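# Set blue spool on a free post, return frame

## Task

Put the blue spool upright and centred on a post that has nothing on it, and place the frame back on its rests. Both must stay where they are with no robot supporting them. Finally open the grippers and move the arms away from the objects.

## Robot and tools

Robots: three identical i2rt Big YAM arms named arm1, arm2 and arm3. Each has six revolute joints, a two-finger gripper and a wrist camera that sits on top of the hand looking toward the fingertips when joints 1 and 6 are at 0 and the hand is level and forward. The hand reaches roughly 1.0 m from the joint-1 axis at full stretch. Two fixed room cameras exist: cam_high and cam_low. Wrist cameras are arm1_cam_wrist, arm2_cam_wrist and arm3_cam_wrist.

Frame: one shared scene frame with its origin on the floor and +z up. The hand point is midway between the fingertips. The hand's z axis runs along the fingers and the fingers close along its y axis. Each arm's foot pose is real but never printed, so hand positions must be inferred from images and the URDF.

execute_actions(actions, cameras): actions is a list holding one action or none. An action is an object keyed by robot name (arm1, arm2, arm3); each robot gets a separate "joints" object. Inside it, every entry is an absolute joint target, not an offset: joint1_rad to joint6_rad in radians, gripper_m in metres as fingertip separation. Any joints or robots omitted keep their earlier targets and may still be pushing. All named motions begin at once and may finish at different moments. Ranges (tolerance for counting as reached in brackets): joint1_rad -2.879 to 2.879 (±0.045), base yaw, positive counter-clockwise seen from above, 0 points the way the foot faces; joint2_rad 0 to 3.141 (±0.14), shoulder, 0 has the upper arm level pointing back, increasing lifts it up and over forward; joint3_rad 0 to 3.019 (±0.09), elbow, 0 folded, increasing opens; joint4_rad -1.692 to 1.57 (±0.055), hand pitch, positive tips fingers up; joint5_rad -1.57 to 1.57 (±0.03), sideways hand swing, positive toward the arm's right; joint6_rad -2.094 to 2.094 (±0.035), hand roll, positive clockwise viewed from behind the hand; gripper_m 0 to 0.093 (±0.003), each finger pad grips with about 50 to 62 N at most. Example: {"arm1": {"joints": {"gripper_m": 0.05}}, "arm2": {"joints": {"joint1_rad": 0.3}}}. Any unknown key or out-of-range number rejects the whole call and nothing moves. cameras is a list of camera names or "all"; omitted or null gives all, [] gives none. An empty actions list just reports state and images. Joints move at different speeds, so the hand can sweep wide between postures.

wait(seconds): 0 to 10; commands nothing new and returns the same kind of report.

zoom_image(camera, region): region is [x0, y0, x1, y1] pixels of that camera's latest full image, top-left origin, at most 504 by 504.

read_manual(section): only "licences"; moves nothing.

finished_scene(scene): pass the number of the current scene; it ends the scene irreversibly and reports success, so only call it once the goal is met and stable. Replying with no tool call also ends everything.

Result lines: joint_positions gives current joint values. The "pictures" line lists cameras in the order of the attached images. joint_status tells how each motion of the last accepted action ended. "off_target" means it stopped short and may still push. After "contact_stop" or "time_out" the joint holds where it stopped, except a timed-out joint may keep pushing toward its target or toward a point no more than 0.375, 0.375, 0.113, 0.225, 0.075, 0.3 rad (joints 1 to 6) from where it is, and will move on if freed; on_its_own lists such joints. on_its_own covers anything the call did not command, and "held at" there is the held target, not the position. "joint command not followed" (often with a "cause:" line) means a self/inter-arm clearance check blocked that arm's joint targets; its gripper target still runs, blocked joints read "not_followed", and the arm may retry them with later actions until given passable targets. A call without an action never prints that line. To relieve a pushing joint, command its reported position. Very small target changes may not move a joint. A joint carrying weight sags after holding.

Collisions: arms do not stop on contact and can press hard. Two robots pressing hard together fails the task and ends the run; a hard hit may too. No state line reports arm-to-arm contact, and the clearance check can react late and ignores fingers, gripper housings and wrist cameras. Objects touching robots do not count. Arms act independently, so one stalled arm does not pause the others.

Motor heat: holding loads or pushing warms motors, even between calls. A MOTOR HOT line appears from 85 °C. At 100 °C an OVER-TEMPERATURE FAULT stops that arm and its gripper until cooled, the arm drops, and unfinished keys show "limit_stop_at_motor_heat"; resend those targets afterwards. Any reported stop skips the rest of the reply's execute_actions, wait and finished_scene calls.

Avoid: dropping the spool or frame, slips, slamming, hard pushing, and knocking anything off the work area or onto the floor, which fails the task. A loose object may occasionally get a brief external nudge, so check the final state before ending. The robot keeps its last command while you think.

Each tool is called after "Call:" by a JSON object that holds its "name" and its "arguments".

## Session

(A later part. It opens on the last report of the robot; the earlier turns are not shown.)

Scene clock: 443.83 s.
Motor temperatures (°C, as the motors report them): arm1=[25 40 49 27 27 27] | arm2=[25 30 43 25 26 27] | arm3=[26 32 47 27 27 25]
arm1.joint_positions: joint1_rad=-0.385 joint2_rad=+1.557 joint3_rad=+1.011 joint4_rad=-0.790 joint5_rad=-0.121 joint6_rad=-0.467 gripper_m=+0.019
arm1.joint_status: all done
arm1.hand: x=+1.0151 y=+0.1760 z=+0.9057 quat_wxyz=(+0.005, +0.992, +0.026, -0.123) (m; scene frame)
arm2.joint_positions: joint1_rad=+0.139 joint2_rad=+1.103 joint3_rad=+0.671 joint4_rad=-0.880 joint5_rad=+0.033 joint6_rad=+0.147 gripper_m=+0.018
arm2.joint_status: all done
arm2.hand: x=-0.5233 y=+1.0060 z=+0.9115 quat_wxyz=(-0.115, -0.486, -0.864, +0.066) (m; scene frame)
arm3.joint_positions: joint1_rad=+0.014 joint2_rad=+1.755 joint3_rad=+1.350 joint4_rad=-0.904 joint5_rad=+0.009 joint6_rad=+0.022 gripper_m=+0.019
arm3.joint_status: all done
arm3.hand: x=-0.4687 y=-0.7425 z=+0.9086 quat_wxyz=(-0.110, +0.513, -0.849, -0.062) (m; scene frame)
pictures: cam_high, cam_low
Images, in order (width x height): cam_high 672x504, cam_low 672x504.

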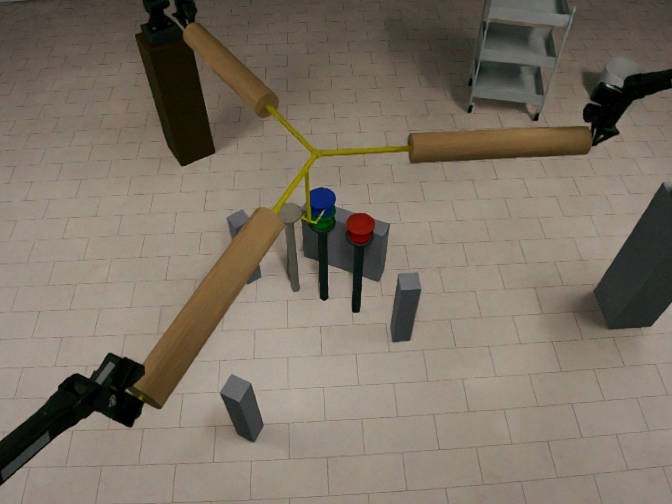

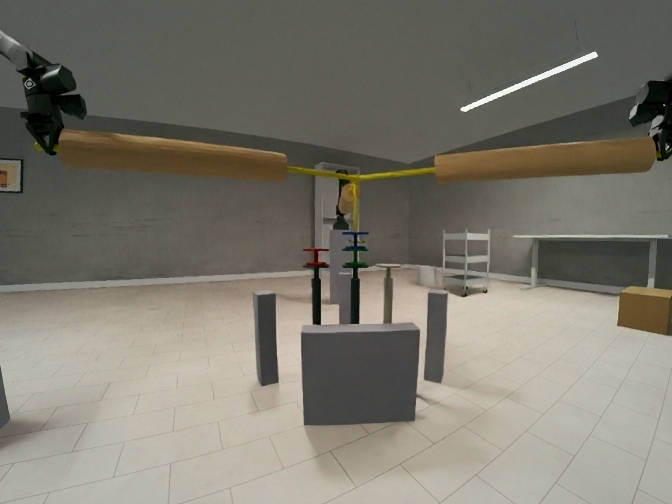

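Call:
{"name": "execute_actions", "arguments": {"actions": [{"arm1":{"joints":{"joint1_rad":-0.385,"joint2_rad":1.446,"joint3_rad":1.140,"joint4_rad":-0.935}},"arm2":{"joints":{"joint1_rad":0.137,"joint2_rad":1.024,"joint3_rad":0.815,"joint4_rad":-1.033}},"arm3":{"joints":{"joint1_rad":0.012,"joint2_rad":1.685,"joint3_rad":1.495,"joint4_rad":-1.030}}}], "cameras": ["cam_low","cam_high"]}}

Call:
{"name": "zoom_image", "arguments": {"camera": "cam_low", "region": [290, 200, 410, 290]}}

Scene clock: 500.20 s.
Motor temperatures (°C, as the motors report them): arm1=[25 41 48 27 27 27] | arm2=[25 29 43 25 26 27] | arm3=[26 34 51 27 27 25]
arm1.joint_positions: joint1_rad=-0.385 joint2_rad=+1.474 joint3_rad=+1.072 joint4_rad=-0.919 joint5_rad=-0.122 joint6_rad=-0.467 gripper_m=+0.019
arm1.joint_status: all done
arm1.hand: x=+1.0167 y=+0.1749 z=+0.9595 quat_wxyz=(+0.002, +0.991, +0.026, -0.130) (m; scene frame)
arm2.joint_positions: joint1_rad=+0.139 joint2_rad=+1.040 joint3_rad=+0.759 joint4_rad=-1.018 joint5_rad=+0.030 joint6_rad=+0.148 gripper_m=+0.018
arm2.joint_status: all done
arm2.hand: x=-0.5226 y=+1.0065 z=+0.9586 quat_wxyz=(-0.121, -0.486, -0.863, +0.067) (m; scene frame)
arm3.joint_positions: joint1_rad=+0.014 joint2_rad=+1.700 joint3_rad=+1.426 joint4_rad=-1.025 joint5_rad=+0.011 joint6_rad=+0.022 gripper_m=+0.019
arm3.joint_status: all done
arm3.hand: x=-0.4689 y=-0.7431 z=+0.9633 quat_wxyz=(-0.115, +0.513, -0.848, -0.065) (m; scene frame)
pictures: cam_high, cam_low
Images, in order (width x height): cam_high 672x504, cam_low 672x504.

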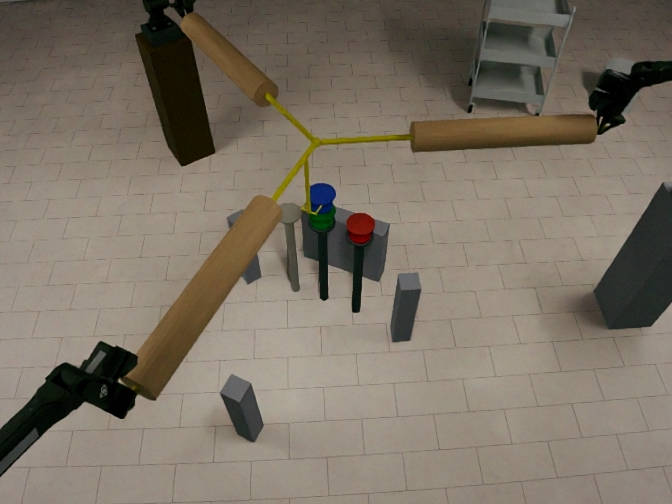

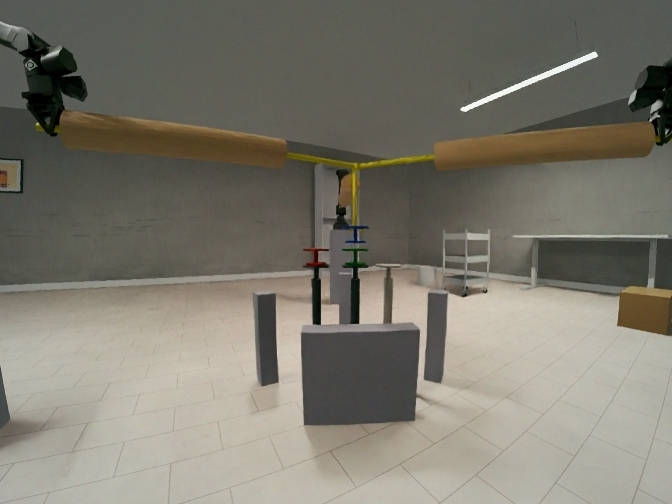

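Region (290, 200, 410, 290) of cam_low's 672x504 image, scaled by 4.200, with more detail than that image has; it fills the top 378 rows of this view, and the rest is white.

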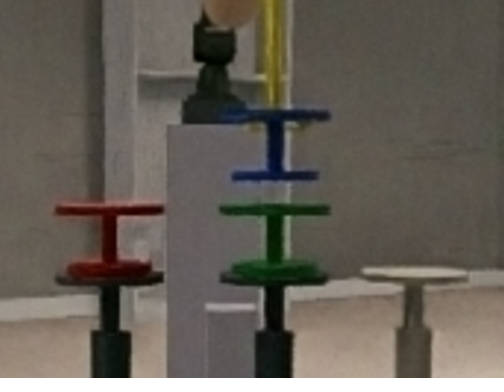

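Call:
{"name": "execute_actions", "arguments": {"actions": [{"arm1":{"joints":{"joint1_rad":-0.370,"joint2_rad":1.634,"joint3_rad":1.359,"joint4_rad":-0.972,"joint5_rad":-0.121,"joint6_rad":-0.450}},"arm2":{"joints":{"joint1_rad":-0.037,"joint2_rad":0.835,"joint3_rad":0.682,"joint4_rad":-1.118,"joint5_rad":-0.012,"joint6_rad":-0.028}},"arm3":{"joints":{"joint1_rad":0.151,"joint2_rad":1.693,"joint3_rad":1.485,"joint4_rad":-1.021,"joint5_rad":0.051,"joint6_rad":0.160}}}], "cameras": ["cam_low","cam_high"]}}

Call:
{"name": "zoom_image", "arguments": {"camera": "cam_low", "region": [290, 200, 410, 290]}}

Scene clock: 548.13 s.
Motor temperatures (°C, as the motors report them): arm1=[25 40 58 27 28 27] | arm2=[25 29 49 25 26 27] | arm3=[26 35 55 27 27 25]
arm1.joint_positions: joint1_rad=-0.373 joint2_rad=+1.669 joint3_rad=+1.291 joint4_rad=-0.954 joint5_rad=-0.117 joint6_rad=-0.457 gripper_m=+0.019
arm1.joint_status: all done
arm1.hand: x=+0.9469 y=+0.2007 z=+0.9526 quat_wxyz=(+0.004, +0.992, +0.026, -0.124) (m; scene frame)
arm2.joint_positions: joint1_rad=-0.029 joint2_rad=+0.840 joint3_rad=+0.652 joint4_rad=-1.122 joint5_rad=-0.016 joint6_rad=-0.012 gripper_m=+0.018
arm2.joint_status: all done
arm2.hand: x=-0.5923 y=+1.0350 z=+0.9591 quat_wxyz=(-0.117, -0.487, -0.863, +0.064) (m; scene frame)
arm3.joint_positions: joint1_rad=+0.159 joint2_rad=+1.704 joint3_rad=+1.426 joint4_rad=-1.029 joint5_rad=+0.049 joint6_rad=+0.162 gripper_m=+0.019
arm3.joint_status: all done
arm3.hand: x=-0.5395 y=-0.7145 z=+0.9609 quat_wxyz=(-0.113, +0.513, -0.849, -0.063) (m; scene frame)
pictures: cam_high, cam_low
Images, in order (width x height): cam_high 672x504, cam_low 672x504.

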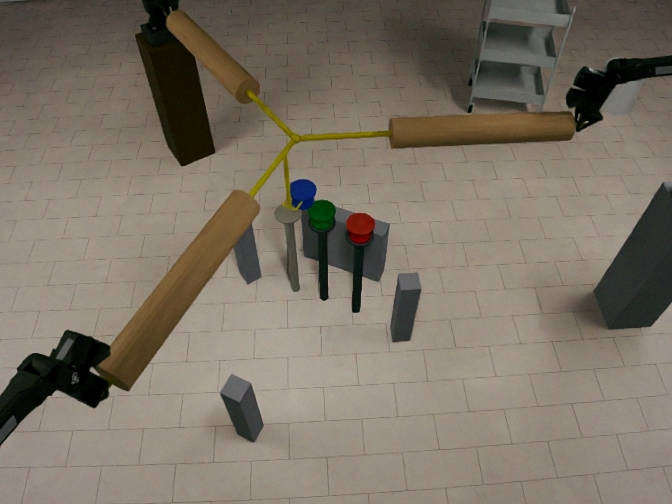

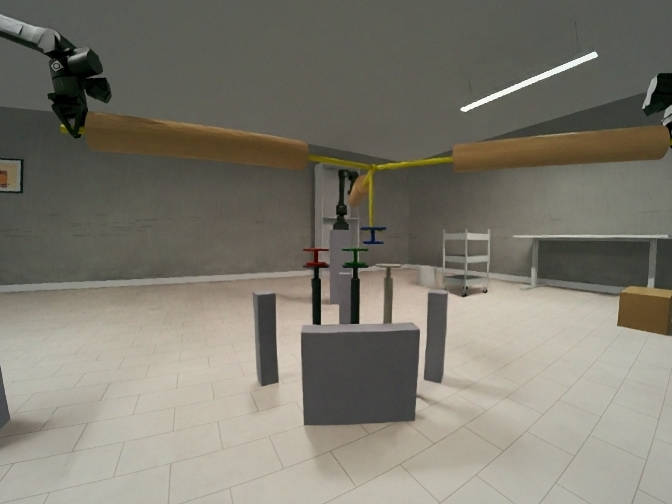

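Region (290, 200, 410, 290) of cam_low's 672x504 image, scaled by 4.200, with more detail than that image has; it fills the top 378 rows of this view, and the rest is white.

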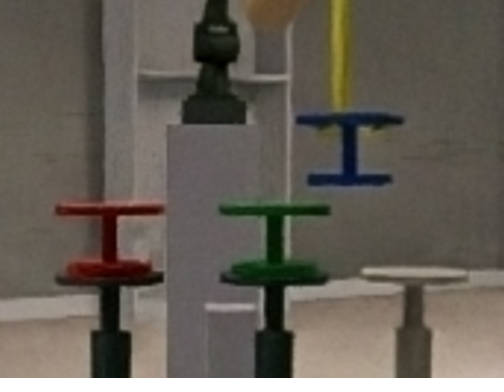

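Call:
{"name": "execute_actions", "arguments": {"actions": [{"arm1":{"joints":{"joint1_rad":-0.365,"joint2_rad":1.799,"joint3_rad":1.565,"joint4_rad":-0.992,"joint5_rad":-0.119,"joint6_rad":-0.445}},"arm2":{"joints":{"joint1_rad":-0.302,"joint2_rad":0.681,"joint3_rad":0.576,"joint4_rad":-1.178,"joint5_rad":-0.078,"joint6_rad":-0.282}},"arm3":{"joints":{"joint1_rad":0.270,"joint2_rad":1.722,"joint3_rad":1.465,"joint4_rad":-0.985,"joint5_rad":0.084,"joint6_rad":0.284}}}], "cameras": ["cam_low","cam_high"]}}

Call:
{"name": "zoom_image", "arguments": {"camera": "cam_low", "region": [310, 200, 430, 290]}}

Call:
{"name": "zoom_image", "arguments": {"camera": "cam_high", "region": [230, 130, 380, 270]}}

Scene clock: 582.53 s.
Motor temperatures (°C, as the motors report them): arm1=[25 42 61 27 27 27] | arm2=[25 28 47 25 26 27] | arm3=[26 35 54 27 27 25]
arm1.joint_positions: joint1_rad=-0.369 joint2_rad=+1.839 joint3_rad=+1.491 joint4_rad=-0.982 joint5_rad=-0.114 joint6_rad=-0.451 gripper_m=+0.019
arm1.joint_status: all done
arm1.hand: x=+0.8861 y=+0.2252 z=+0.9392 quat_wxyz=(+0.003, +0.992, +0.026, -0.124) (m; scene frame)
arm2.joint_positions: joint1_rad=-0.287 joint2_rad=+0.684 joint3_rad=+0.546 joint4_rad=-1.184 joint5_rad=-0.084 joint6_rad=-0.264 gripper_m=+0.018
arm2.joint_status: all done
arm2.hand: x=-0.6550 y=+1.0583 z=+0.9422 quat_wxyz=(-0.118, -0.486, -0.864, +0.063) (m; scene frame)
arm3.joint_positions: joint1_rad=+0.279 joint2_rad=+1.740 joint3_rad=+1.426 joint4_rad=-1.001 joint5_rad=+0.081 joint6_rad=+0.280 gripper_m=+0.019
arm3.joint_status: all done
arm3.hand: x=-0.5989 y=-0.6905 z=+0.9426 quat_wxyz=(-0.113, +0.512, -0.849, -0.063) (m; scene frame)
pictures: cam_high, cam_low
Images, in order (width x height): cam_high 672x504, cam_low 672x504.

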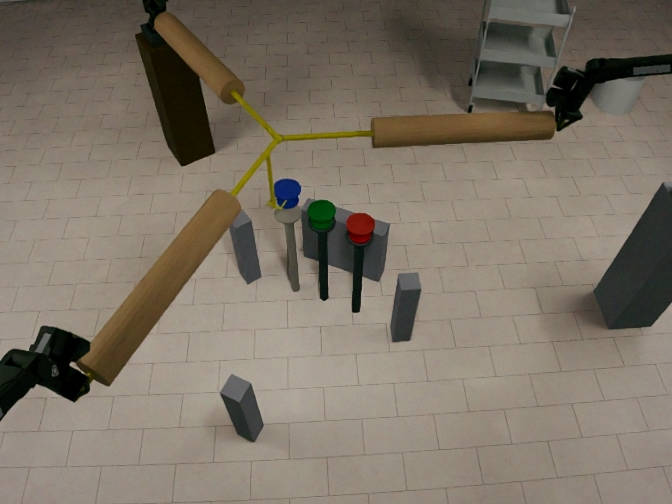

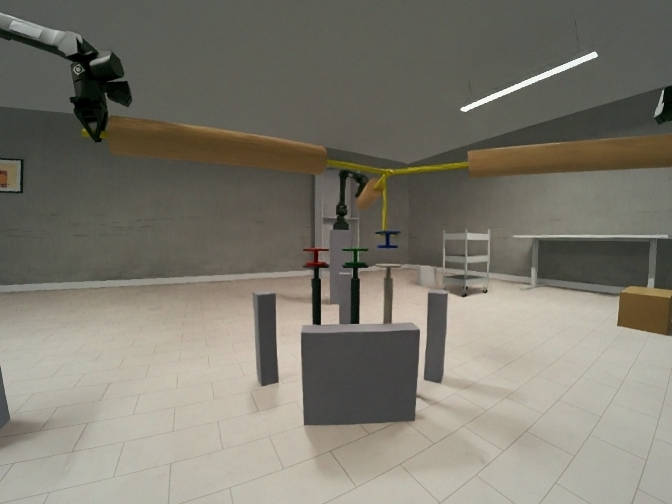

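Region (310, 200, 430, 290) of cam_low's 672x504 image, scaled by 4.200, with more detail than that image has; it fills the top 378 rows of this view, and the rest is white.

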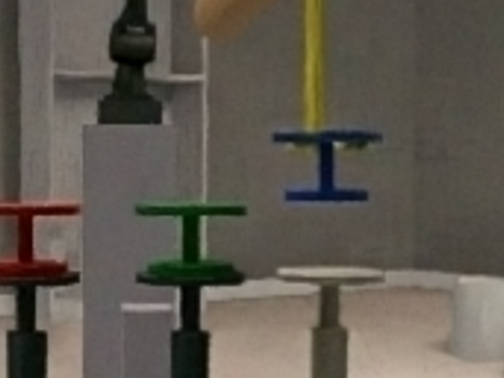

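Region (230, 130, 380, 270) of cam_high's 672x504 image, scaled by 3.360, with more detail than that image has; it fills the top 470 rows of this view, and the rest is white.

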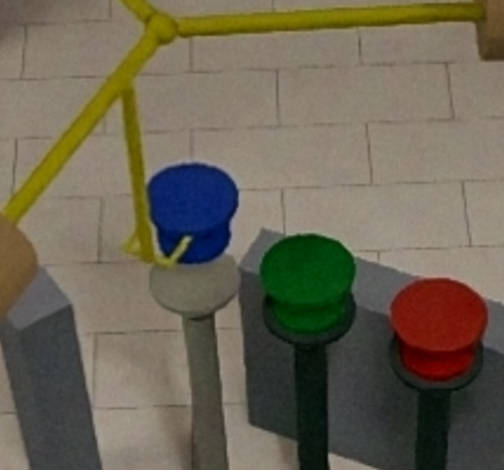

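Call:
{"name": "execute_actions", "arguments": {"actions": [{"arm1":{"joints":{"joint1_rad":-0.364,"joint2_rad":1.875,"joint3_rad":1.449,"joint4_rad":-0.833,"joint5_rad":-0.121,"joint6_rad":-0.443}},"arm2":{"joints":{"joint1_rad":-0.331,"joint2_rad":0.742,"joint3_rad":0.423,"joint4_rad":-0.960,"joint5_rad":-0.082,"joint6_rad":-0.305}},"arm3":{"joints":{"joint1_rad":0.290,"joint2_rad":1.785,"joint3_rad":1.352,"joint4_rad":-0.830,"joint5_rad":0.085,"joint6_rad":0.292}}}], "cameras": ["cam_low","cam_high"]}}

Call:
{"name": "zoom_image", "arguments": {"camera": "cam_low", "region": [310, 200, 430, 290]}}

Call:
{"name": "zoom_image", "arguments": {"camera": "cam_high", "region": [230, 130, 380, 270]}}

Scene clock: 621.27 s.
Motor temperatures (°C, as the motors report them): arm1=[25 44 64 27 27 27] | arm2=[25 28 47 25 26 27] | arm3=[26 36 52 27 27 25]
arm1.joint_positions: joint1_rad=-0.370 joint2_rad=+1.920 joint3_rad=+1.440 joint4_rad=-0.844 joint5_rad=-0.113 joint6_rad=-0.453 gripper_m=+0.019
arm1.joint_status: all done
arm1.hand: x=+0.8792 y=+0.2292 z=+0.8790 quat_wxyz=(+0.001, +0.992, +0.027, -0.127) (m; scene frame)
arm2.joint_positions: joint1_rad=-0.321 joint2_rad=+0.749 joint3_rad=+0.398 joint4_rad=-0.980 joint5_rad=-0.087 joint6_rad=-0.298 gripper_m=+0.018
arm2.joint_status: all done
arm2.hand: x=-0.6623 y=+1.0579 z=+0.8787 quat_wxyz=(-0.113, -0.487, -0.864, +0.062) (m; scene frame)
arm3.joint_positions: joint1_rad=+0.287 joint2_rad=+1.817 joint3_rad=+1.338 joint4_rad=-0.846 joint5_rad=+0.081 joint6_rad=+0.285 gripper_m=+0.019
arm3.joint_status: all done
arm3.hand: x=-0.6030 y=-0.6892 z=+0.8731 quat_wxyz=(-0.110, +0.514, -0.849, -0.060) (m; scene frame)
pictures: cam_high, cam_low
Images, in order (width x height): cam_high 672x504, cam_low 672x504.

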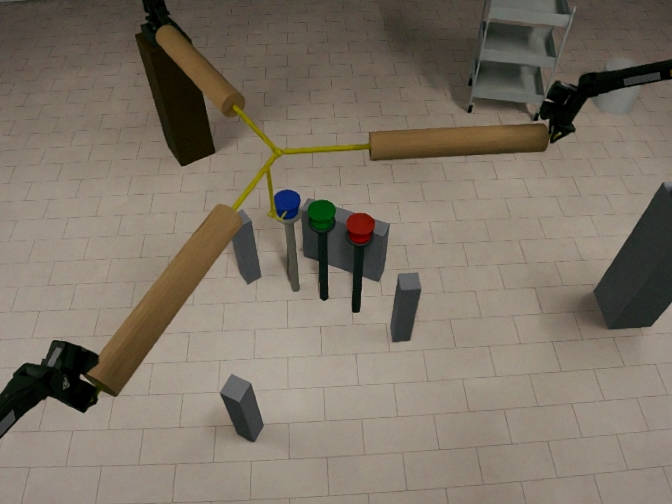

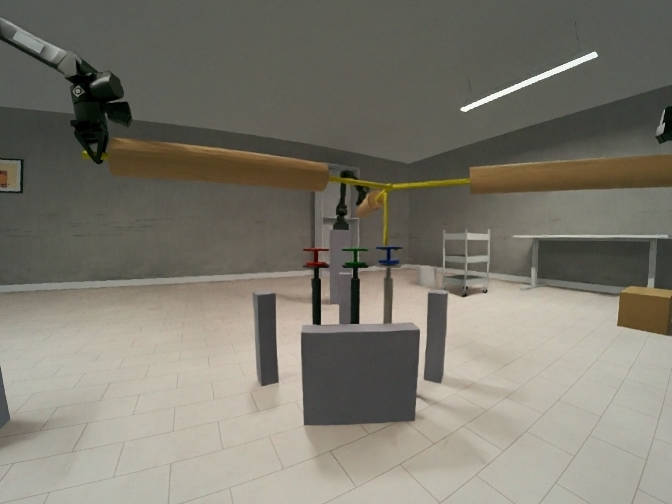

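Region (310, 200, 430, 290) of cam_low's 672x504 image, scaled by 4.200, with more detail than that image has; it fills the top 378 rows of this view, and the rest is white.

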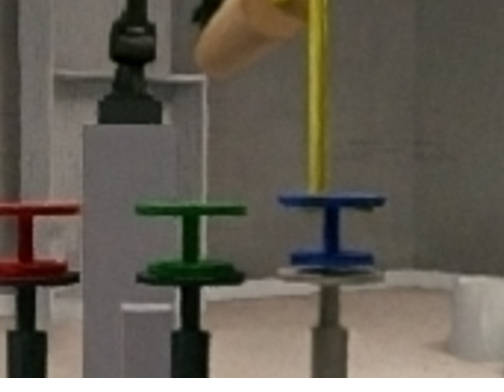

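Region (230, 130, 380, 270) of cam_high's 672x504 image, scaled by 3.360, with more detail than that image has; it fills the top 470 rows of this view, and the rest is white.

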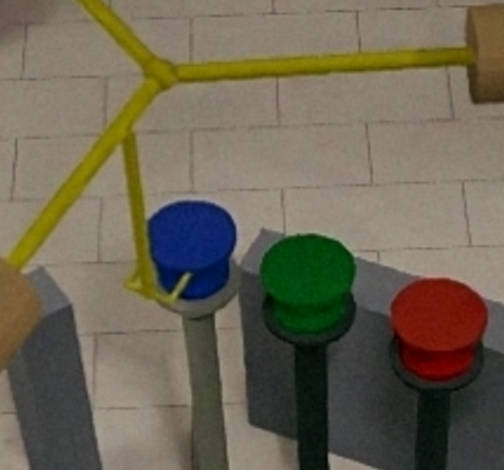

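Call:
{"name": "zoom_image", "arguments": {"camera": "cam_high", "region": [260, 180, 345, 245]}}

Region (260, 180, 345, 245) of cam_high's 672x504 image, scaled by 5.929, with more detail than that image has; it fills the top 385 rows of this view, and the rest is white.

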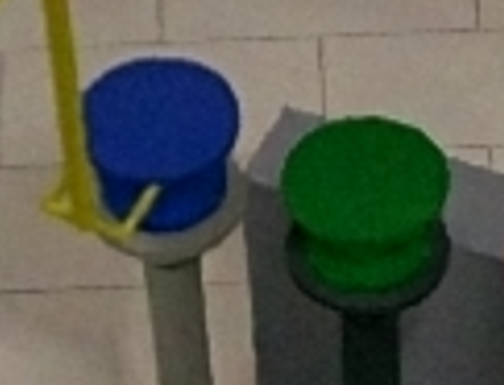

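Call:
{"name": "execute_actions", "arguments": {"actions": [{"arm1":{"joints":{"joint1_rad":-0.370,"joint2_rad":1.920,"joint3_rad":1.420,"joint4_rad":-0.762}},"arm2":{"joints":{"joint1_rad":-0.323,"joint2_rad":0.806,"joint3_rad":0.355,"joint4_rad":-0.822}},"arm3":{"joints":{"joint1_rad":0.287,"joint2_rad":1.828,"joint3_rad":1.318,"joint4_rad":-0.754}}}], "cameras": ["cam_low","cam_high"]}}

Call:
{"name": "zoom_image", "arguments": {"camera": "cam_low", "region": [310, 200, 430, 290]}}

Call:
{"name": "zoom_image", "arguments": {"camera": "cam_high", "region": [260, 180, 345, 245]}}

Scene clock: 656.13 s.
Motor temperatures (°C, as the motors report them): arm1=[25 46 55 27 28 27] | arm2=[25 27 47 25 26 27] | arm3=[26 37 48 27 27 25]
arm1.joint_positions: joint1_rad=-0.370 joint2_rad=+1.946 joint3_rad=+1.414 joint4_rad=-0.783 joint5_rad=-0.113 joint6_rad=-0.453 gripper_m=+0.019
arm1.joint_status: all done
arm1.hand: x=+0.8789 y=+0.2297 z=+0.8568 quat_wxyz=(-0.001, +0.991, +0.027, -0.131) (m; scene frame)
arm2.joint_positions: joint1_rad=-0.321 joint2_rad=+0.814 joint3_rad=+0.332 joint4_rad=-0.848 joint5_rad=-0.087 joint6_rad=-0.298 gripper_m=+0.018
arm2.joint_status: all done
arm2.hand: x=-0.6622 y=+1.0569 z=+0.8476 quat_wxyz=(-0.114, -0.487, -0.864, +0.063) (m; scene frame)
arm3.joint_positions: joint1_rad=+0.287 joint2_rad=+1.846 joint3_rad=+1.306 joint4_rad=-0.777 joint5_rad=+0.083 joint6_rad=+0.286 gripper_m=+0.019
arm3.joint_status: all done
arm3.hand: x=-0.6026 y=-0.6890 z=+0.8486 quat_wxyz=(-0.113, +0.513, -0.849, -0.062) (m; scene frame)
pictures: cam_high, cam_low
Images, in order (width x height): cam_high 672x504, cam_low 672x504.

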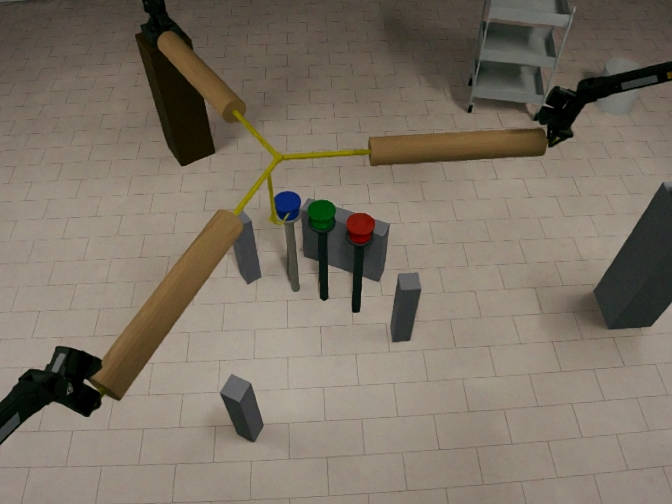

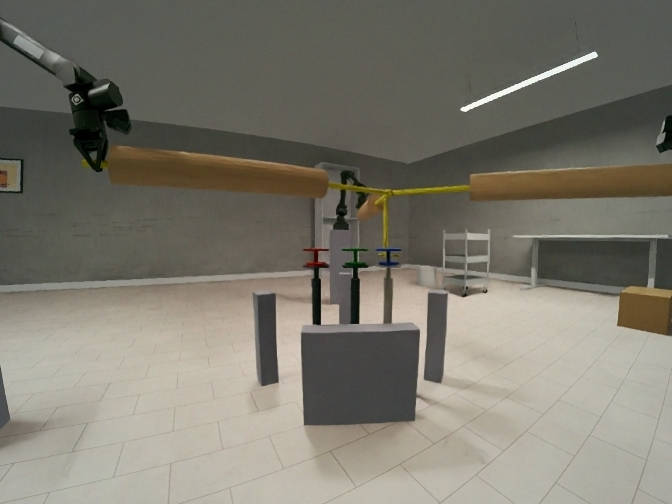

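Region (310, 200, 430, 290) of cam_low's 672x504 image, scaled by 4.200, with more detail than that image has; it fills the top 378 rows of this view, and the rest is white.

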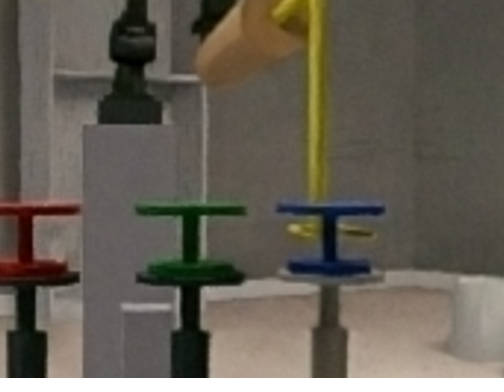

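Region (260, 180, 345, 245) of cam_high's 672x504 image, scaled by 5.929, with more detail than that image has; it fills the top 385 rows of this view, and the rest is white.

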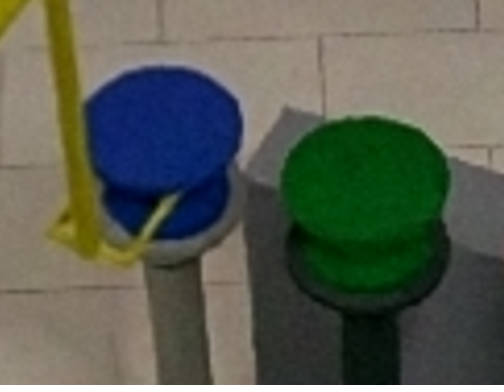

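Call:
{"name": "execute_actions", "arguments": {"actions": [{"arm1":{"joints":{"joint1_rad":-0.278,"joint2_rad":1.942,"joint3_rad":1.465,"joint4_rad":-0.745,"joint5_rad":-0.092,"joint6_rad":-0.345}},"arm2":{"joints":{"joint1_rad":-0.494,"joint2_rad":1.003,"joint3_rad":0.458,"joint4_rad":-0.712,"joint5_rad":-0.125,"joint6_rad":-0.468}},"arm3":{"joints":{"joint1_rad":0.318,"joint2_rad":1.718,"joint3_rad":1.139,"joint4_rad":-0.688,"joint5_rad":0.094,"joint6_rad":0.323}}}], "cameras": ["cam_low","cam_high"]}}

Call:
{"name": "zoom_image", "arguments": {"camera": "cam_low", "region": [310, 200, 430, 290]}}

Scene clock: 713.47 s.
Motor temperatures (°C, as the motors report them): arm1=[25 46 54 27 28 27] | arm2=[25 27 46 25 26 27] | arm3=[26 37 47 27 27 25]
arm1.joint_positions: joint1_rad=-0.272 joint2_rad=+1.957 joint3_rad=+1.414 joint4_rad=-0.761 joint5_rad=-0.089 joint6_rad=-0.356 gripper_m=+0.019
arm1.joint_status: all done
arm1.hand: x=+0.8567 y=+0.1776 z=+0.8507 quat_wxyz=(-0.001, +0.991, +0.026, -0.131) (m; scene frame)
arm2.joint_positions: joint1_rad=-0.482 joint2_rad=+1.015 joint3_rad=+0.409 joint4_rad=-0.726 joint5_rad=-0.124 joint6_rad=-0.455 gripper_m=+0.018
arm2.joint_status: all done
arm2.hand: x=-0.6854 y=+1.0067 z=+0.8437 quat_wxyz=(-0.118, -0.486, -0.863, +0.069) (m; scene frame)
arm3.joint_positions: joint1_rad=+0.317 joint2_rad=+1.741 joint3_rad=+1.129 joint4_rad=-0.709 joint5_rad=+0.094 joint6_rad=+0.316 gripper_m=+0.019
arm3.joint_status: all done
arm3.hand: x=-0.6263 y=-0.7383 z=+0.8415 quat_wxyz=(-0.114, +0.513, -0.849, -0.061) (m; scene frame)
pictures: cam_high, cam_low
Images, in order (width x height): cam_high 672x504, cam_low 672x504.

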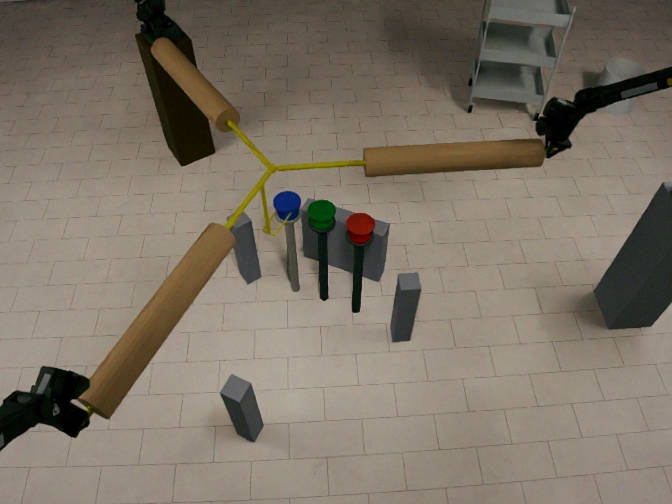

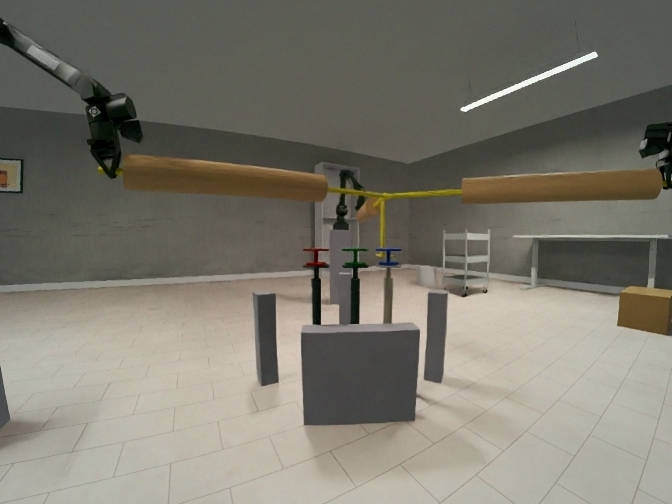

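Region (310, 200, 430, 290) of cam_low's 672x504 image, scaled by 4.200, with more detail than that image has; it fills the top 378 rows of this view, and the rest is white.

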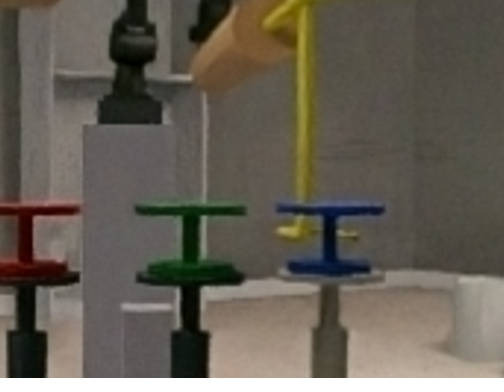

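Call:
{"name": "execute_actions", "arguments": {"actions": [{"arm1":{"joints":{"joint1_rad":-0.177,"joint2_rad":1.972,"joint3_rad":1.533,"joint4_rad":-0.775,"joint5_rad":-0.068,"joint6_rad":-0.247}},"arm2":{"joints":{"joint1_rad":-0.614,"joint2_rad":1.193,"joint3_rad":0.576,"joint4_rad":-0.657,"joint5_rad":-0.152,"joint6_rad":-0.586}},"arm3":{"joints":{"joint1_rad":0.362,"joint2_rad":1.592,"joint3_rad":0.964,"joint4_rad":-0.641,"joint5_rad":0.103,"joint6_rad":0.366}}}], "cameras": ["cam_high"]}}

Call:
{"name": "zoom_image", "arguments": {"camera": "cam_high", "region": [230, 150, 380, 290]}}

Scene clock: 747.57 s.
Motor temperatures (°C, as the motors report them): arm1=[25 46 60 27 27 27] | arm2=[25 27 48 25 26 27] | arm3=[26 37 46 27 27 25]
arm1.joint_positions: joint1_rad=-0.168 joint2_rad=+1.992 joint3_rad=+1.458 joint4_rad=-0.765 joint5_rad=-0.067 joint6_rad=-0.256 gripper_m=+0.019
arm1.joint_status: all done
arm1.hand: x=+0.8285 y=+0.1222 z=+0.8461 quat_wxyz=(+0.002, +0.991, +0.026, -0.131) (m; scene frame)
arm2.joint_positions: joint1_rad=-0.607 joint2_rad=+1.207 joint3_rad=+0.531 joint4_rad=-0.670 joint5_rad=-0.148 joint6_rad=-0.577 gripper_m=+0.018
arm2.joint_status: all done
arm2.hand: x=-0.7152 y=+0.9524 z=+0.8430 quat_wxyz=(-0.116, -0.486, -0.863, +0.071) (m; scene frame)
arm3.joint_positions: joint1_rad=+0.362 joint2_rad=+1.611 joint3_rad=+0.951 joint4_rad=-0.659 joint5_rad=+0.103 joint6_rad=+0.360 gripper_m=+0.019
arm3.joint_status: all done
arm3.hand: x=-0.6549 y=-0.7927 z=+0.8413 quat_wxyz=(-0.115, +0.513, -0.849, -0.064) (m; scene frame)
pictures: cam_high
Images, in order (width x height): cam_high 672x504.

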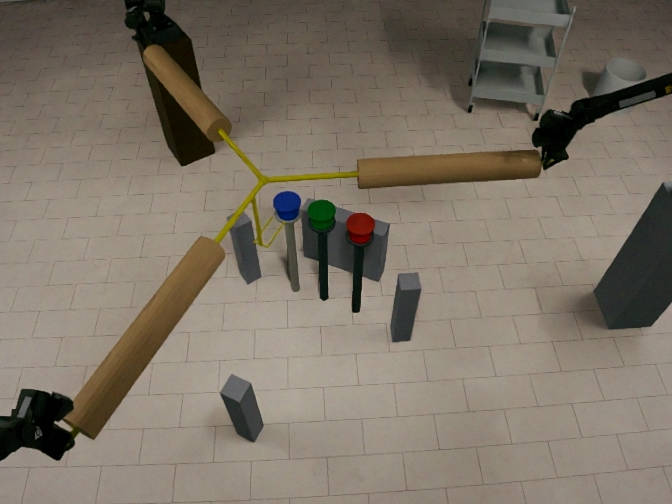

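Region (230, 150, 380, 290) of cam_high's 672x504 image, scaled by 3.360, with more detail than that image has; it fills the top 470 rows of this view, and the rest is white.

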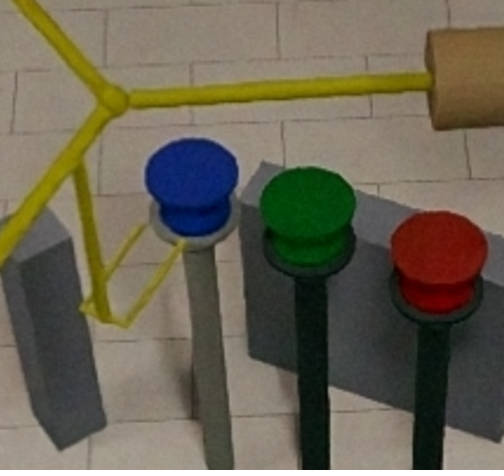

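Call:
{"name": "execute_actions", "arguments": {"actions": [{"arm1":{"joints":{"joint1_rad":-0.037,"joint2_rad":1.988,"joint3_rad":1.231,"joint4_rad":-0.492,"joint5_rad":-0.030,"joint6_rad":-0.111}},"arm2":{"joints":{"joint1_rad":-0.459,"joint2_rad":1.622,"joint3_rad":0.714,"joint4_rad":-0.352,"joint5_rad":-0.116,"joint6_rad":-0.436}},"arm3":{"joints":{"joint1_rad":0.206,"joint2_rad":1.612,"joint3_rad":0.680,"joint4_rad":-0.333,"joint5_rad":0.061,"joint6_rad":0.205}}}], "cameras": []}}

Call:
{"name": "execute_actions", "arguments": {"actions": [{"arm1":{"joints":{"joint1_rad":0.136,"joint2_rad":2.138,"joint3_rad":1.118,"joint4_rad":-0.222,"joint5_rad":0.017,"joint6_rad":0.058}},"arm2":{"joints":{"joint1_rad":-0.392,"joint2_rad":2.040,"joint3_rad":0.968,"joint4_rad":-0.186,"joint5_rad":-0.100,"joint6_rad":-0.368}},"arm3":{"joints":{"joint1_rad":-0.004,"joint2_rad":1.873,"joint3_rad":0.472,"joint4_rad":0.134,"joint5_rad":0.006,"joint6_rad":0.002}}}], "cameras": ["cam_high","cam_low"]}}

Scene clock: 758.70 s.
Motor temperatures (°C, as the motors report them): arm1=[25 47 62 27 27 27] | arm2=[25 27 48 25 26 27] | arm3=[26 36 46 27 27 25]
arm1.joint_positions: joint1_rad=-0.027 joint2_rad=+2.020 joint3_rad=+1.226 joint4_rad=-0.517 joint5_rad=-0.033 joint6_rad=-0.117 gripper_m=+0.019
arm1.joint_status: all done
arm1.hand: x=+0.8739 y=+0.0356 z=+0.7621 quat_wxyz=(+0.005, +0.992, +0.025, -0.122) (m; scene frame)
arm2.joint_positions: joint1_rad=-0.459 joint2_rad=+1.638 joint3_rad=+0.675 joint4_rad=-0.365 joint5_rad=-0.114 joint6_rad=-0.433 gripper_m=+0.018
arm2.joint_status: all done
arm2.hand: x=-0.6679 y=+0.8669 z=+0.7646 quat_wxyz=(-0.117, -0.486, -0.863, +0.071) (m; scene frame)
arm3.joint_positions: joint1_rad=+0.203 joint2_rad=+1.622 joint3_rad=+0.672 joint4_rad=-0.353 joint5_rad=+0.059 joint6_rad=+0.209 gripper_m=+0.019
arm3.joint_status: all done
arm3.hand: x=-0.6089 y=-0.8774 z=+0.7650 quat_wxyz=(-0.115, +0.511, -0.849, -0.066) (m; scene frame)
pictures: none
No camera images: the call's "cameras" was empty. Leave "cameras" out to get every camera's image.

Scene clock: 759.87 s.
Motor temperatures (°C, as the motors report them): arm1=[25 47 61 27 27 27] | arm2=[25 27 48 25 26 27] | arm3=[26 36 45 27 27 25]
arm1.joint_positions: joint1_rad=+0.143 joint2_rad=+2.177 joint3_rad=+1.116 joint4_rad=-0.242 joint5_rad=+0.009 joint6_rad=+0.047 gripper_m=+0.019
arm1.joint_status: all done
arm1.hand: x=+0.9109 y=-0.0526 z=+0.6628 quat_wxyz=(+0.007, +0.992, +0.026, -0.125) (m; scene frame)
arm2.joint_positions: joint1_rad=-0.398 joint2_rad=+2.062 joint3_rad=+0.940 joint4_rad=-0.194 joint5_rad=-0.098 joint6_rad=-0.371 gripper_m=+0.018
arm2.joint_status: all done
arm2.hand: x=-0.6323 y=+0.7755 z=+0.6634 quat_wxyz=(-0.118, -0.487, -0.863, +0.073) (m; scene frame)
arm3.joint_positions: joint1_rad=-0.013 joint2_rad=+1.885 joint3_rad=+0.472 joint4_rad=+0.105 joint5_rad=+0.012 joint6_rad=+0.000 gripper_m=+0.019
arm3.joint_status: all done
arm3.hand: x=-0.5695 y=-0.9688 z=+0.6633 quat_wxyz=(-0.113, +0.511, -0.850, -0.059) (m; scene frame)
pictures: cam_high, cam_low
Images, in order (width x height): cam_high 672x504, cam_low 672x504.

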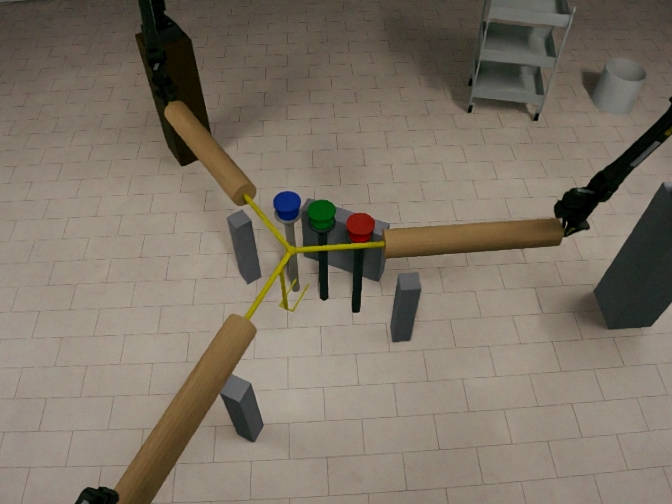

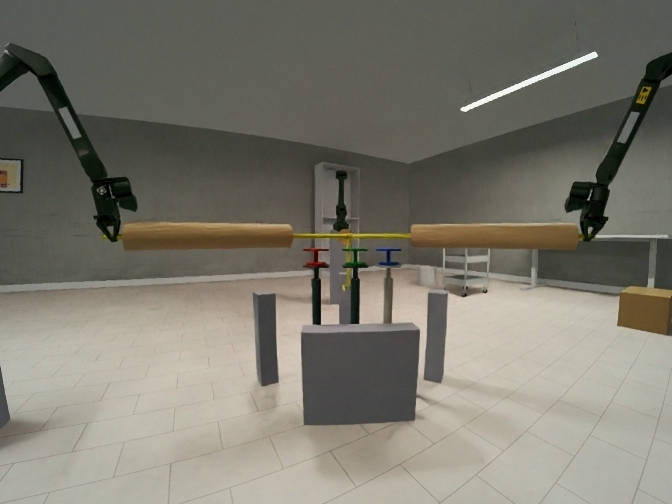

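Call:
{"name": "execute_actions", "arguments": {"actions": [{"arm1":{"joints":{"joint1_rad":0.142,"joint2_rad":2.376,"joint3_rad":1.224,"joint4_rad":-0.055,"joint5_rad":0.020,"joint6_rad":0.055}},"arm2":{"joints":{"joint1_rad":-0.386,"joint2_rad":2.303,"joint3_rad":1.019,"joint4_rad":0.014,"joint5_rad":-0.102,"joint6_rad":-0.372}},"arm3":{"joints":{"joint1_rad":0.003,"joint2_rad":2.284,"joint3_rad":0.572,"joint4_rad":0.450,"joint5_rad":0.006,"joint6_rad":0.012}}}], "cameras": []}}

Call:
{"name": "execute_actions", "arguments": {"actions": [{"arm1":{"joints":{"joint2_rad":2.600,"joint3_rad":1.346,"joint4_rad":0.039}},"arm2":{"joints":{"joint2_rad":2.543,"joint3_rad":1.130,"joint4_rad":0.136}},"arm3":{"joints":{"joint2_rad":2.590,"joint3_rad":0.712,"joint4_rad":0.600}}}], "cameras": ["cam_high","cam_low"]}}

Scene clock: 780.17 s.
Motor temperatures (°C, as the motors report them): arm1=[25 47 54 27 27 27] | arm2=[25 29 44 25 26 27] | arm3=[26 35 42 27 27 25]
arm1.joint_positions: joint1_rad=+0.145 joint2_rad=+2.418 joint3_rad=+1.191 joint4_rad=-0.074 joint5_rad=+0.014 joint6_rad=+0.047 gripper_m=+0.019
arm1.joint_status: all done
arm1.hand: x=+0.9122 y=-0.0528 z=+0.5644 quat_wxyz=(+0.004, +0.992, +0.026, -0.126) (m; scene frame)
arm2.joint_positions: joint1_rad=-0.387 joint2_rad=+2.327 joint3_rad=+1.001 joint4_rad=+0.009 joint5_rad=-0.097 joint6_rad=-0.364 gripper_m=+0.018
arm2.joint_status: all done
arm2.hand: x=-0.6284 y=+0.7783 z=+0.5638 quat_wxyz=(-0.117, -0.485, -0.864, +0.072) (m; scene frame)
arm3.joint_positions: joint1_rad=-0.011 joint2_rad=+2.294 joint3_rad=+0.569 joint4_rad=+0.423 joint5_rad=+0.011 joint6_rad=+0.002 gripper_m=+0.019
arm3.joint_status: all done
arm3.hand: x=-0.5694 y=-0.9672 z=+0.5631 quat_wxyz=(-0.115, +0.511, -0.850, -0.061) (m; scene frame)
pictures: none
No camera images: the call's "cameras" was empty. Leave "cameras" out to get every camera's image.

Scene clock: 781.10 s.
Motor temperatures (°C, as the motors report them): arm1=[25 47 53 27 27 27] | arm2=[25 29 44 25 26 27] | arm3=[26 35 42 27 27 25]
arm1.joint_positions: joint1_rad=+0.145 joint2_rad=+2.639 joint3_rad=+1.321 joint4_rad=+0.018 joint5_rad=+0.014 joint6_rad=+0.047 gripper_m=+0.019
arm1.joint_status: all done
arm1.hand: x=+0.9105 y=-0.0535 z=+0.4774 quat_wxyz=(+0.004, +0.992, +0.026, -0.127) (m; scene frame)
arm2.joint_positions: joint1_rad=-0.389 joint2_rad=+2.567 joint3_rad=+1.120 joint4_rad=+0.129 joint5_rad=-0.097 joint6_rad=-0.366 gripper_m=+0.018
arm2.joint_status: all done
arm2.hand: x=-0.6293 y=+0.7768 z=+0.4756 quat_wxyz=(-0.118, -0.485, -0.864, +0.072) (m; scene frame)
arm3.joint_positions: joint1_rad=-0.010 joint2_rad=+2.596 joint3_rad=+0.716 joint4_rad=+0.575 joint5_rad=+0.011 joint6_rad=+0.002 gripper_m=+0.019
arm3.joint_status: all done
arm3.hand: x=-0.5700 y=-0.9688 z=+0.4760 quat_wxyz=(-0.113, +0.511, -0.850, -0.060) (m; scene frame)
pictures: cam_high, cam_low
Images, in order (width x height): cam_high 672x504, cam_low 672x504.

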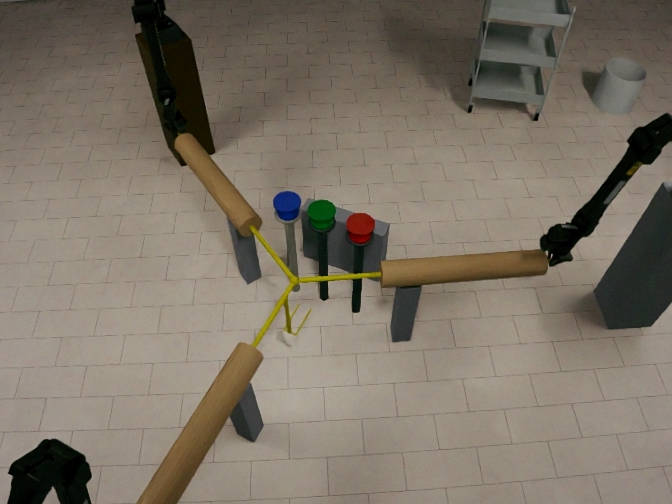

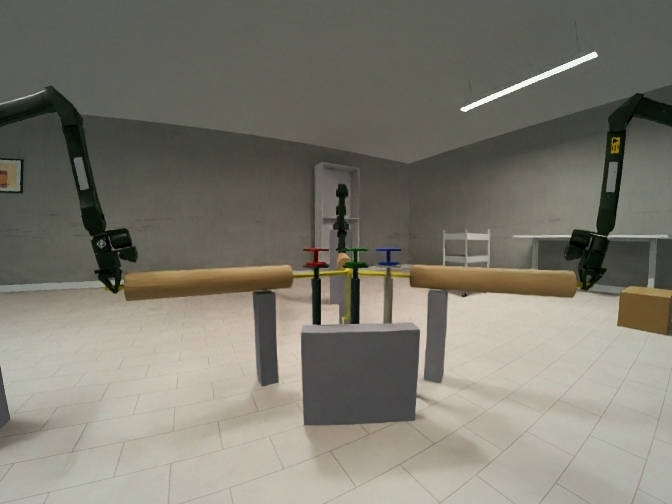

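Call:
{"name": "execute_actions", "arguments": {"actions": [{"arm1":{"joints":{"joint2_rad":2.662,"joint3_rad":1.368,"joint4_rad":0.050}},"arm2":{"joints":{"joint2_rad":2.591,"joint3_rad":1.148,"joint4_rad":0.145}},"arm3":{"joints":{"joint2_rad":2.637,"joint3_rad":0.738,"joint4_rad":0.617}}}], "cameras": ["cam_low"]}}

Scene clock: 787.87 s.
Motor temperatures (°C, as the motors report them): arm1=[25 48 52 27 27 27] | arm2=[25 30 42 25 26 27] | arm3=[26 35 41 27 27 25]
arm1.joint_positions: joint1_rad=+0.145 joint2_rad=+2.666 joint3_rad=+1.341 joint4_rad=+0.025 joint5_rad=+0.014 joint6_rad=+0.047 gripper_m=+0.019
arm1.joint_status: all done
arm1.hand: x=+0.9107 y=-0.0536 z=+0.4667 quat_wxyz=(+0.004, +0.992, +0.026, -0.127) (m; scene frame)
arm2.joint_positions: joint1_rad=-0.389 joint2_rad=+2.595 joint3_rad=+1.138 joint4_rad=+0.138 joint5_rad=-0.097 joint6_rad=-0.366 gripper_m=+0.018
arm2.joint_status: all done
arm2.hand: x=-0.6294 y=+0.7771 z=+0.4649 quat_wxyz=(-0.117, -0.485, -0.864, +0.072) (m; scene frame)
arm3.joint_positions: joint1_rad=-0.010 joint2_rad=+2.639 joint3_rad=+0.741 joint4_rad=+0.595 joint5_rad=+0.010 joint6_rad=+0.003 gripper_m=+0.019
arm3.joint_status: all done
arm3.hand: x=-0.5702 y=-0.9689 z=+0.4629 quat_wxyz=(-0.115, +0.511, -0.850, -0.061) (m; scene frame)
pictures: cam_low
Images, in order (width x height): cam_low 672x504.

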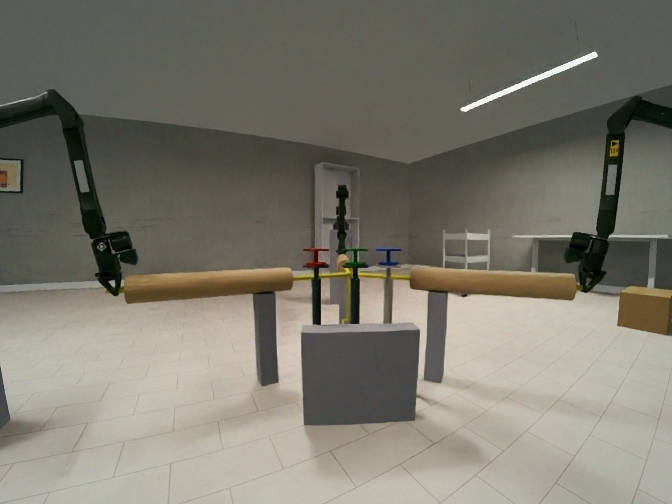

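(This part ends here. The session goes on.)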